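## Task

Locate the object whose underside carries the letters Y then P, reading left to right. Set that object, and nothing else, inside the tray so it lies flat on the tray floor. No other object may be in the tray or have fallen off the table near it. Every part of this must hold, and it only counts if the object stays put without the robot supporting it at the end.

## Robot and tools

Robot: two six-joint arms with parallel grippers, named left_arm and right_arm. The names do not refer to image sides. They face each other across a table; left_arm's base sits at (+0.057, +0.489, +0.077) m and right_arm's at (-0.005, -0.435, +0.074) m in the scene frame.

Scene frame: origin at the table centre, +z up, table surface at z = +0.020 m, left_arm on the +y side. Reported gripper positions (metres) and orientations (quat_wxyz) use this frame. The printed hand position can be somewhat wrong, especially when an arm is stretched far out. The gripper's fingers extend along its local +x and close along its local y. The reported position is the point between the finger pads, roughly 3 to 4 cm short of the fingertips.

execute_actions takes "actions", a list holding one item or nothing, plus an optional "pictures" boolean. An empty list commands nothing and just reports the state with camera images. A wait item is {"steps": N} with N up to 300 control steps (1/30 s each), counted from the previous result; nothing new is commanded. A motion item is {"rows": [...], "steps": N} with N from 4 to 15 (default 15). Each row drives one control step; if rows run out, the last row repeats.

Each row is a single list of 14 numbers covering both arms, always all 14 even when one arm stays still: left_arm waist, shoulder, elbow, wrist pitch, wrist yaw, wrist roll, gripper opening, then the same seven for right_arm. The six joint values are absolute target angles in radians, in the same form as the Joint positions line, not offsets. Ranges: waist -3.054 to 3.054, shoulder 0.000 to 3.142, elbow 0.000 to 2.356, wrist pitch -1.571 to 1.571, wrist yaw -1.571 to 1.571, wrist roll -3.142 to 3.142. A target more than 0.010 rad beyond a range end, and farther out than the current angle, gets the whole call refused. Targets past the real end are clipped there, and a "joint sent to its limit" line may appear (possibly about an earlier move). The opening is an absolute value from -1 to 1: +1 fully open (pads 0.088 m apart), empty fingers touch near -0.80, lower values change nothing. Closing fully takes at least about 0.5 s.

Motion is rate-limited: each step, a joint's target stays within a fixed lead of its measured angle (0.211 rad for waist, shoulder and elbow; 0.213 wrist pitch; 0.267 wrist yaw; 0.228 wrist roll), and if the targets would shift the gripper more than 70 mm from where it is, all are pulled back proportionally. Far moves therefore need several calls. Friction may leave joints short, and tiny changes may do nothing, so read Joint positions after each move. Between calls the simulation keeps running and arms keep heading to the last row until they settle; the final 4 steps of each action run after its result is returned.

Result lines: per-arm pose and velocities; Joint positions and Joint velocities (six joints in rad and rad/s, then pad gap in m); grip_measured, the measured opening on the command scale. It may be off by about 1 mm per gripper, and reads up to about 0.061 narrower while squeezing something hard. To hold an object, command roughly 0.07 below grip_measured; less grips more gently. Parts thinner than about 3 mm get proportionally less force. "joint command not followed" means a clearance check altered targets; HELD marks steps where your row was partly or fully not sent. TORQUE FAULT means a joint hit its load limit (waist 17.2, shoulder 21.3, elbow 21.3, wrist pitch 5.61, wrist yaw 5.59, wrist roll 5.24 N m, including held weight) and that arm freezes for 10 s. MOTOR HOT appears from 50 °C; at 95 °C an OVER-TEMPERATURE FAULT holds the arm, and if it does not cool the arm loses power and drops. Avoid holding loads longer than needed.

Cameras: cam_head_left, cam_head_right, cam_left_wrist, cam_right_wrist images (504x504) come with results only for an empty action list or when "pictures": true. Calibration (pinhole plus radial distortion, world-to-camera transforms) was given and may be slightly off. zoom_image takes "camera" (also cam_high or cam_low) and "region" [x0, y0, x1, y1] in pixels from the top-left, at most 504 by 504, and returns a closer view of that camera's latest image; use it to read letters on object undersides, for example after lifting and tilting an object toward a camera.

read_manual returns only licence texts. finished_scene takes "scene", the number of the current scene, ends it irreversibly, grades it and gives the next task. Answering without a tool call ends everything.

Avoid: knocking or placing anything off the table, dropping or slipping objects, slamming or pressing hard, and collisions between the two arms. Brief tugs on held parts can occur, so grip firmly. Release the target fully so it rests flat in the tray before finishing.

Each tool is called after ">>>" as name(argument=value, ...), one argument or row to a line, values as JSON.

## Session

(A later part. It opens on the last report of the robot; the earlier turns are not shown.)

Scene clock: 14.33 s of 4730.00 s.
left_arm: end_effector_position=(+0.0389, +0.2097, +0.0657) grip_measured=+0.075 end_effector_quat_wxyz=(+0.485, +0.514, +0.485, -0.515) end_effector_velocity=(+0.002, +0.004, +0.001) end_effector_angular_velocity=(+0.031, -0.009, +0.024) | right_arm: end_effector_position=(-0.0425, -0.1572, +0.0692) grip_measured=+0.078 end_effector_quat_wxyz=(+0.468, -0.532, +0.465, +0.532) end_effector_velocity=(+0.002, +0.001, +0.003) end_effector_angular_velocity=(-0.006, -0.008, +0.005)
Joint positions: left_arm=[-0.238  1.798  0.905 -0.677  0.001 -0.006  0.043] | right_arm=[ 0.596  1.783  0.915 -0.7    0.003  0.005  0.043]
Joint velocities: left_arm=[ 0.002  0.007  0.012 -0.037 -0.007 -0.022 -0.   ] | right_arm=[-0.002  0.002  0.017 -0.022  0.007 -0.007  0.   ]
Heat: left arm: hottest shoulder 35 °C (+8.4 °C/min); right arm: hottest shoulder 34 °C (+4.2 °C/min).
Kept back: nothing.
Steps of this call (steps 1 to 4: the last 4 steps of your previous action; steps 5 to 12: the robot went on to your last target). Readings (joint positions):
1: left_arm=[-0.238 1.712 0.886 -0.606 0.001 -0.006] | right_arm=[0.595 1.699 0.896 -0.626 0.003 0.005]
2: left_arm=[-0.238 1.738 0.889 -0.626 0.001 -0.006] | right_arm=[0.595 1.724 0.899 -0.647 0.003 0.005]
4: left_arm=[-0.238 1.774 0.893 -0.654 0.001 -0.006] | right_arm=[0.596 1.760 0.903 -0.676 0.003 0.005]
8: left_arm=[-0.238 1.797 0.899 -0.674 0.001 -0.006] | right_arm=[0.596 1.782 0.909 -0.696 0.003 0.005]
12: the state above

>>> execute_actions(
  actions=[
    {"rows":[
[-0.241,1.810,0.913,-0.682,0,0,0.3,0.6,1.799,0.921,-0.705,0,0,0.3],
[-0.241,1.810,0.913,-0.682,0,0,0.5,0.6,1.799,0.921,-0.705,0,0,0.5],
[-0.241,1.810,0.913,-0.682,0,0,0.7,0.6,1.799,0.921,-0.705,0,0,0.7],
[-0.241,1.810,0.913,-0.682,0,0,0.8,0.6,1.799,0.921,-0.705,0,0,0.8],
[-0.241,1.795,0.910,-0.693,0,0,0.8,0.6,1.790,0.921,-0.714,0,0,0.8],
[-0.241,1.765,0.903,-0.716,0,0,0.8,0.6,1.771,0.922,-0.733,0,0,0.8],
[-0.241,1.725,0.894,-0.746,0,0,0.8,0.6,1.745,0.923,-0.758,0,0,0.8],
[-0.241,1.680,0.883,-0.780,0,0,0.8,0.6,1.717,0.924,-0.787,0,0,0.8],
[-0.241,1.635,0.873,-0.814,0,0,0.8,0.6,1.689,0.925,-0.815,0,0,0.8],
[-0.241,1.590,0.863,-0.848,0,0,0.8,0.6,1.660,0.926,-0.843,0,0,0.8],
[-0.241,1.545,0.853,-0.882,0,0,0.8,0.6,1.632,0.927,-0.871,0,0,0.8],
[-0.244,1.500,0.842,-0.916,0,0,0.85,0.605,1.604,0.928,-0.900,0,0,0.8],
[-0.254,1.455,0.832,-0.950,0,0,0.9,0.621,1.575,0.929,-0.928,0,0,0.8],
[-0.271,1.415,0.823,-0.981,0,0,0.9,0.647,1.550,0.930,-0.953,0,0,0.8],
[-0.290,1.380,0.815,-1.007,0,0,0.9,0.679,1.528,0.930,-0.975,0,0,0.8]
],"steps":15},
  ],
)

>>> execute_actions(
  actions=[
    {"rows":[
[-0.313,1.350,0.808,-1.030,0,0,0.9,0.715,1.509,0.931,-0.994,0,0,0.8],
[-0.339,1.325,0.802,-1.049,0,0,0.9,0.757,1.493,0.932,-1.010,0,0,0.8],
[-0.366,1.310,0.799,-1.060,0,0,0.9,0.799,1.484,0.932,-1.019,0,0,0.8],
[-0.392,1.310,0.799,-1.060,0,0,0.9,0.841,1.484,0.932,-1.019,0,0,0.8],
[-0.418,1.310,0.799,-1.060,0,0,0.9,0.883,1.484,0.932,-1.019,0,0,0.8],
[-0.444,1.310,0.799,-1.060,0,0,0.9,0.925,1.484,0.932,-1.019,0,0,0.8],
[-0.471,1.310,0.799,-1.060,0,0,0.9,0.967,1.484,0.932,-1.019,0,0,0.8],
[-0.497,1.310,0.799,-1.060,0,0,0.9,1.009,1.484,0.932,-1.019,0,0,0.8],
[-0.520,1.310,0.799,-1.060,0,0,0.9,1.045,1.484,0.932,-1.019,0,0,0.8],
[-0.539,1.310,0.799,-1.060,0,0,0.9,1.077,1.484,0.932,-1.019,0,0,0.8],
[-0.556,1.310,0.799,-1.060,0,0,0.9,1.103,1.484,0.932,-1.019,0,0,0.8],
[-0.566,1.310,0.799,-1.060,0,0,0.9,1.119,1.484,0.932,-1.019,0,0,0.8],
[-0.569,1.310,0.799,-1.060,0,0,0.9,1.124,1.484,0.932,-1.019,0,0,0.8]
],"steps":15},
  ],
)

>>> execute_actions(
  actions=[
    {"steps":8},
  ],
  pictures=true,
)

Scene clock: 16.70 s of 4730.00 s.
left_arm: end_effector_position=(+0.0404, +0.2328, +0.0963) grip_measured=+0.771 end_effector_quat_wxyz=(+0.482, +0.518, +0.488, -0.511) end_effector_velocity=(+0.010, +0.143, +0.269) end_effector_angular_velocity=(-0.266, +0.010, +0.005) | right_arm: end_effector_position=(-0.0404, -0.1727, +0.0889) grip_measured=+0.771 end_effector_quat_wxyz=(+0.460, -0.540, +0.472, +0.523) end_effector_velocity=(+0.011, -0.066, +0.210) end_effector_angular_velocity=(+0.163, +0.015, -0.010)
Joint positions: left_arm=[-0.238  1.656  0.881 -0.808  0.001 -0.006  0.077] | right_arm=[ 0.596  1.708  0.918 -0.81   0.003  0.005  0.077]
Joint velocities: left_arm=[-0.002 -1.306 -0.198 -0.842 -0.007 -0.007  0.015] | right_arm=[-0.002 -0.818  0.027 -0.681  0.007  0.007  0.015]
Heat: left arm: hottest shoulder 35 °C (+7.2 °C/min); right arm: hottest elbow 35 °C (+7.2 °C/min).
Steps of this call (steps 1 to 30: the robot went on to your last target; steps 31 to 60: nothing new was sent; steps 61 to 71: the first 11 steps of this action). Readings (joint positions):
61: left_arm=[-0.238 1.800 0.905 -0.679 0.001 -0.006] | right_arm=[0.596 1.785 0.915 -0.702 0.003 0.005]
62: left_arm=[-0.238 1.800 0.905 -0.679 0.001 -0.006] | right_arm=[0.596 1.785 0.915 -0.702 0.003 0.005]
64: left_arm=[-0.238 1.800 0.905 -0.679 0.001 -0.006] | right_arm=[0.596 1.785 0.915 -0.702 0.003 0.005]
68: left_arm=[-0.238 1.767 0.901 -0.725 0.001 -0.006] | right_arm=[0.596 1.771 0.917 -0.741 0.003 0.005]
71: the state above

Scene clock: 17.20 s of 4730.00 s.
left_arm: end_effector_position=(-0.0076, +0.3008, +0.1504) grip_measured=+0.896 end_effector_quat_wxyz=(+0.414, +0.572, +0.411, -0.576) end_effector_velocity=(-0.113, +0.052, +0.001) end_effector_angular_velocity=(+0.023, -0.016, -0.620) | right_arm: end_effector_position=(-0.1314, -0.2337, +0.1425) grip_measured=+0.797 end_effector_quat_wxyz=(+0.343, -0.620, +0.343, +0.616) end_effector_velocity=(-0.199, -0.135, +0.002) end_effector_angular_velocity=(-0.019, -0.021, +1.021)
Joint positions: left_arm=[-0.505  1.319  0.81  -1.055  0.    -0.006  0.083] | right_arm=[ 1.022  1.493  0.93  -1.013  0.002  0.005  0.078]
Joint velocities: left_arm=[-0.628 -0.027 -0.017 -0.037 -0.007 -0.007  0.   ] | right_arm=[ 1.013 -0.012 -0.002 -0.037  0.007 -0.007  0.   ]
Heat: left arm: hottest shoulder 35 °C (+7.0 °C/min); right arm: hottest elbow 35 °C (+7.0 °C/min).
Steps of this call (steps 1 to 4: the last 4 steps of your previous action; steps 5 to 15: the first 11 steps of this action). Readings (joint positions):
5: left_arm=[-0.270 1.440 0.841 -0.962 0.000 -0.006] | right_arm=[0.646 1.568 0.926 -0.936 0.003 0.005]
6: left_arm=[-0.288 1.405 0.833 -0.988 0.000 -0.006] | right_arm=[0.675 1.545 0.928 -0.957 0.003 0.005]
8: left_arm=[-0.333 1.353 0.821 -1.026 0.000 -0.006] | right_arm=[0.746 1.512 0.929 -0.988 0.003 0.005]
12: left_arm=[-0.434 1.323 0.813 -1.049 0.000 -0.006] | right_arm=[0.908 1.493 0.930 -1.009 0.003 0.005]
15: the state above

Scene clock: 17.47 s of 4730.00 s.
left_arm: end_effector_position=(-0.0184, +0.3056, +0.1507) grip_measured=+0.896 end_effector_quat_wxyz=(+0.396, +0.584, +0.394, -0.588) end_effector_velocity=(-0.007, +0.003, -0.001) end_effector_angular_velocity=(+0.001, +0.008, -0.024) | right_arm: end_effector_position=(-0.1497, -0.2472, +0.1429) grip_measured=+0.797 end_effector_quat_wxyz=(+0.313, -0.636, +0.314, +0.632) end_effector_velocity=(-0.006, -0.001, +0.001) end_effector_angular_velocity=(+0.014, +0.002, +0.020)
Joint positions: left_arm=[-0.564  1.317  0.809 -1.057  0.001 -0.006  0.083] | right_arm=[ 1.117  1.491  0.93  -1.016  0.001  0.005  0.078]
Joint velocities: left_arm=[-0.032 -0.002 -0.007  0.007  0.007 -0.007 -0.   ] | right_arm=[ 0.027 -0.002  0.002  0.007  0.007  0.007 -0.   ]
Heat: left arm: hottest shoulder 35 °C (+6.9 °C/min); right arm: hottest elbow 35 °C (+6.9 °C/min).
Kept back: nothing.
Steps of this call (steps 1 to 4: the last 4 steps of your previous action; steps 5 to 8: the robot went on to your last target). Readings (joint positions):
1: left_arm=[-0.524 1.319 0.810 -1.055 0.000 -0.006] | right_arm=[1.053 1.492 0.930 -1.014 0.002 0.005]
2: left_arm=[-0.539 1.318 0.810 -1.056 0.001 -0.006] | right_arm=[1.078 1.492 0.930 -1.014 0.001 0.005]
4: left_arm=[-0.555 1.317 0.810 -1.057 0.001 -0.006] | right_arm=[1.105 1.491 0.930 -1.015 0.001 0.005]
8: the state above
camera_calibration (this result's frames):
cam_left_wrist: T_world_to_cam=[[-0.946606, 0.322045, 0.0149549, -0.115077], [0.30921, 0.893794, 0.324841, -0.286027], [0.091247, 0.312121, -0.94565, 0.122811], [0, 0, 0, 1]] pos_world=[-0.0316969, 0.254377, 0.210771]
cam_right_wrist: T_world_to_cam=[[0.762554, 0.645707, -0.0396596, 0.293432], [0.618188, -0.709243, 0.338847, -0.0969452], [0.190668, -0.282907, -0.940005, 0.173969], [0, 0, 0, 1]] pos_world=[-0.196998, -0.209012, 0.208019]

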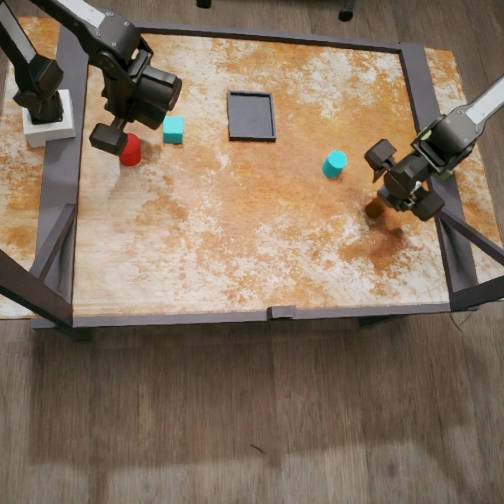

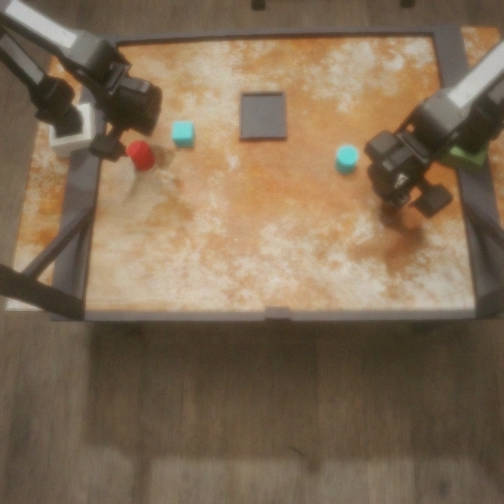

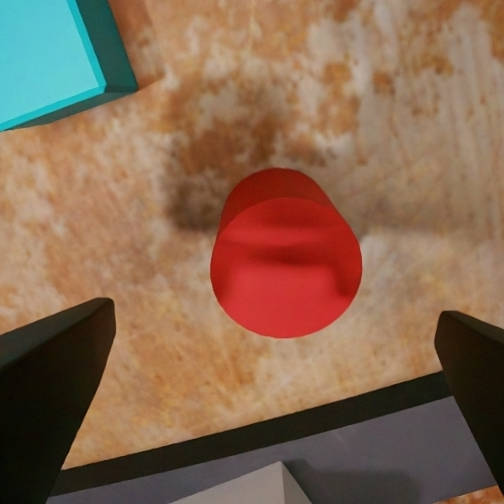

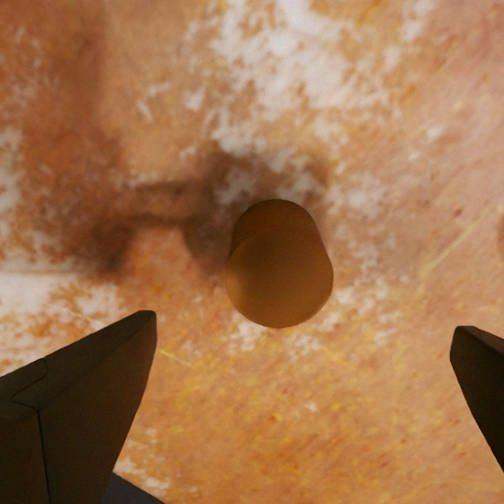

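>>> execute_actions(
  actions=[
    {"rows":[
[-0.575,1.314,0.794,-1.052,0,0,0.9,1.128,1.487,0.928,-1.012,0,0,0.8],
[-0.581,1.324,0.783,-1.031,0,0,0.9,1.132,1.496,0.917,-0.994,0,0,0.8],
[-0.587,1.338,0.766,-1.002,0,0,0.9,1.135,1.507,0.902,-0.969,0,0,0.8],
[-0.591,1.354,0.748,-0.968,0,0,0.9,1.137,1.520,0.885,-0.940,0,0,0.8],
[-0.594,1.371,0.729,-0.935,0,0,0.9,1.139,1.534,0.868,-0.912,0,0,0.8],
[-0.594,1.387,0.710,-0.902,0,0,0.9,1.139,1.547,0.851,-0.883,0,0,0.8],
[-0.594,1.403,0.691,-0.868,0,0,0.9,1.139,1.560,0.834,-0.855,0,0,0.8],
[-0.594,1.419,0.673,-0.835,0,0,0.9,1.139,1.573,0.818,-0.826,0,0,0.8],
[-0.594,1.435,0.654,-0.801,0,0,0.9,1.139,1.586,0.801,-0.798,0,0,0.8],
[-0.594,1.451,0.635,-0.768,0,0,0.9,1.139,1.600,0.784,-0.769,0,0,0.8],
[-0.594,1.468,0.616,-0.735,0,0,0.9,1.139,1.613,0.767,-0.741,0,0,0.8],
[-0.594,1.484,0.598,-0.701,0,0,0.9,1.139,1.626,0.750,-0.712,0,0,0.8],
[-0.594,1.498,0.581,-0.672,0,0,0.9,1.139,1.637,0.735,-0.687,0,0,0.8],
[-0.594,1.508,0.570,-0.651,0,0,0.9,1.139,1.646,0.724,-0.669,0,0,0.8],
[-0.594,1.512,0.565,-0.643,0,0,0.9,1.139,1.649,0.720,-0.662,0,0,0.8]
],"steps":15},
  ],
)

>>> execute_actions(
  actions=[
    {"steps":11},
  ],
  pictures=true,
)

Scene clock: 19.23 s of 4730.00 s.
left_arm: end_effector_position=(-0.0247, +0.3044, +0.0993) grip_measured=+0.896 end_effector_quat_wxyz=(+0.388, +0.590, +0.387, -0.593) end_effector_velocity=(+0.010, +0.026, -0.209) end_effector_angular_velocity=(+0.093, -0.049, +0.010) | right_arm: end_effector_position=(-0.1559, -0.2463, +0.0995) grip_measured=+0.797 end_effector_quat_wxyz=(+0.309, -0.634, +0.306, +0.640) end_effector_velocity=(+0.017, -0.028, -0.199) end_effector_angular_velocity=(-0.107, -0.058, +0.010)
Joint positions: left_arm=[-0.59   1.422  0.67  -0.814  0.001 -0.006  0.083] | right_arm=[ 1.135  1.57   0.817 -0.809  0.001  0.005  0.078]
Joint velocities: left_arm=[-0.012  0.471 -0.564  0.93  -0.007 -0.022  0.   ] | right_arm=[ 0.002  0.398 -0.505  0.784 -0.022 -0.007 -0.   ]
Heat: left arm: hottest shoulder 35 °C (+6.2 °C/min); right arm: hottest elbow 35 °C (+6.2 °C/min).
Steps of this call (steps 1 to 30: the robot went on to your last target; steps 31 to 42: nothing new was sent; steps 43 to 53: the first 11 steps of this action). Readings (joint positions):
43: left_arm=[-0.567 1.317 0.809 -1.057 0.001 -0.006] | right_arm=[1.121 1.491 0.930 -1.016 0.001 0.005]
44: left_arm=[-0.569 1.317 0.806 -1.053 0.001 -0.006] | right_arm=[1.122 1.491 0.930 -1.014 0.001 0.005]
46: left_arm=[-0.578 1.323 0.788 -1.019 0.001 -0.006] | right_arm=[1.127 1.492 0.920 -0.983 0.001 0.005]
50: left_arm=[-0.589 1.375 0.727 -0.909 0.001 -0.006] | right_arm=[1.134 1.528 0.869 -0.888 0.001 0.005]
53: the state above

Scene clock: 19.60 s of 4730.00 s.
left_arm: end_effector_position=(-0.0224, +0.3098, +0.0653) grip_measured=+0.896 end_effector_quat_wxyz=(+0.386, +0.593, +0.388, -0.590) end_effector_velocity=(-0.003, -0.007, -0.003) end_effector_angular_velocity=(-0.036, +0.008, -0.000) | right_arm: end_effector_position=(-0.1520, -0.2511, +0.0671) grip_measured=+0.797 end_effector_quat_wxyz=(+0.308, -0.637, +0.308, +0.636) end_effector_velocity=(-0.005, +0.005, +0.000) end_effector_angular_velocity=(+0.024, +0.029, +0.005)
Joint positions: left_arm=[-0.591  1.503  0.576 -0.649  0.001 -0.006  0.083] | right_arm=[ 1.135  1.636  0.731 -0.668  0.001  0.005  0.078]
Joint velocities: left_arm=[-0.007  0.007 -0.007  0.051 -0.007 -0.007  0.   ] | right_arm=[-0.002 -0.002 -0.002  0.037 -0.007 -0.007 -0.   ]
Heat: left arm: hottest shoulder 35 °C (+6.1 °C/min); right arm: hottest elbow 35 °C (+6.1 °C/min).
Kept back: nothing.
Steps of this call (steps 1 to 4: the last 4 steps of your previous action; steps 5 to 11: the robot went on to your last target). Readings (joint positions):
1: left_arm=[-0.591 1.439 0.652 -0.781 0.001 -0.006] | right_arm=[1.135 1.583 0.801 -0.781 0.001 0.005]
2: left_arm=[-0.591 1.454 0.634 -0.749 0.001 -0.006] | right_arm=[1.135 1.596 0.784 -0.754 0.001 0.005]
4: left_arm=[-0.591 1.481 0.603 -0.698 0.001 -0.006] | right_arm=[1.135 1.618 0.756 -0.710 0.001 0.005]
8: left_arm=[-0.591 1.501 0.577 -0.659 0.001 -0.006] | right_arm=[1.135 1.636 0.732 -0.676 0.001 0.005]
11: the state above
camera_calibration (this result's frames):
cam_left_wrist: T_world_to_cam=[[-0.93747, 0.347773, 0.0142619, -0.126747], [0.332157, 0.881628, 0.335267, -0.257175], [0.104023, 0.31904, -0.942015, 0.0390079], [0, 0, 0, 1]] pos_world=[-0.0374565, 0.258367, 0.124776]
cam_right_wrist: T_world_to_cam=[[0.750761, 0.659393, -0.0394859, 0.296354], [0.631608, -0.69905, 0.335262, -0.0678494], [0.193467, -0.276641, -0.941297, 0.104166], [0, 0, 0, 1]] pos_world=[-0.19979, -0.214027, 0.132501]

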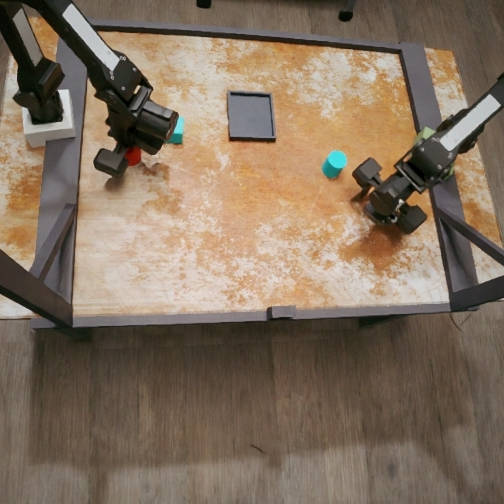

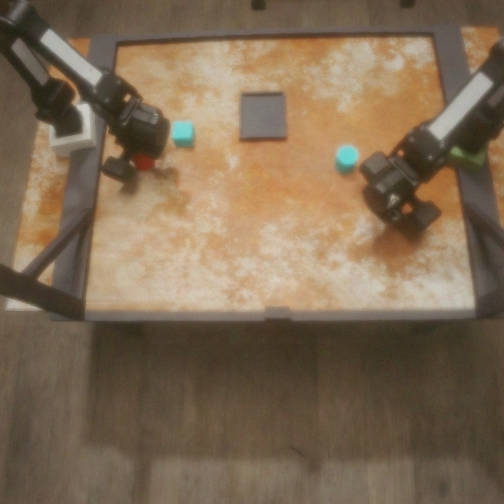

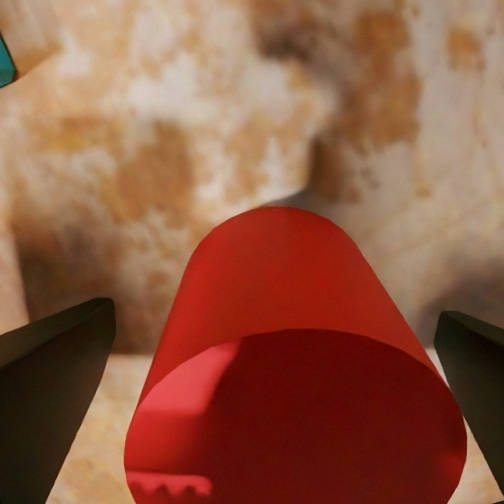

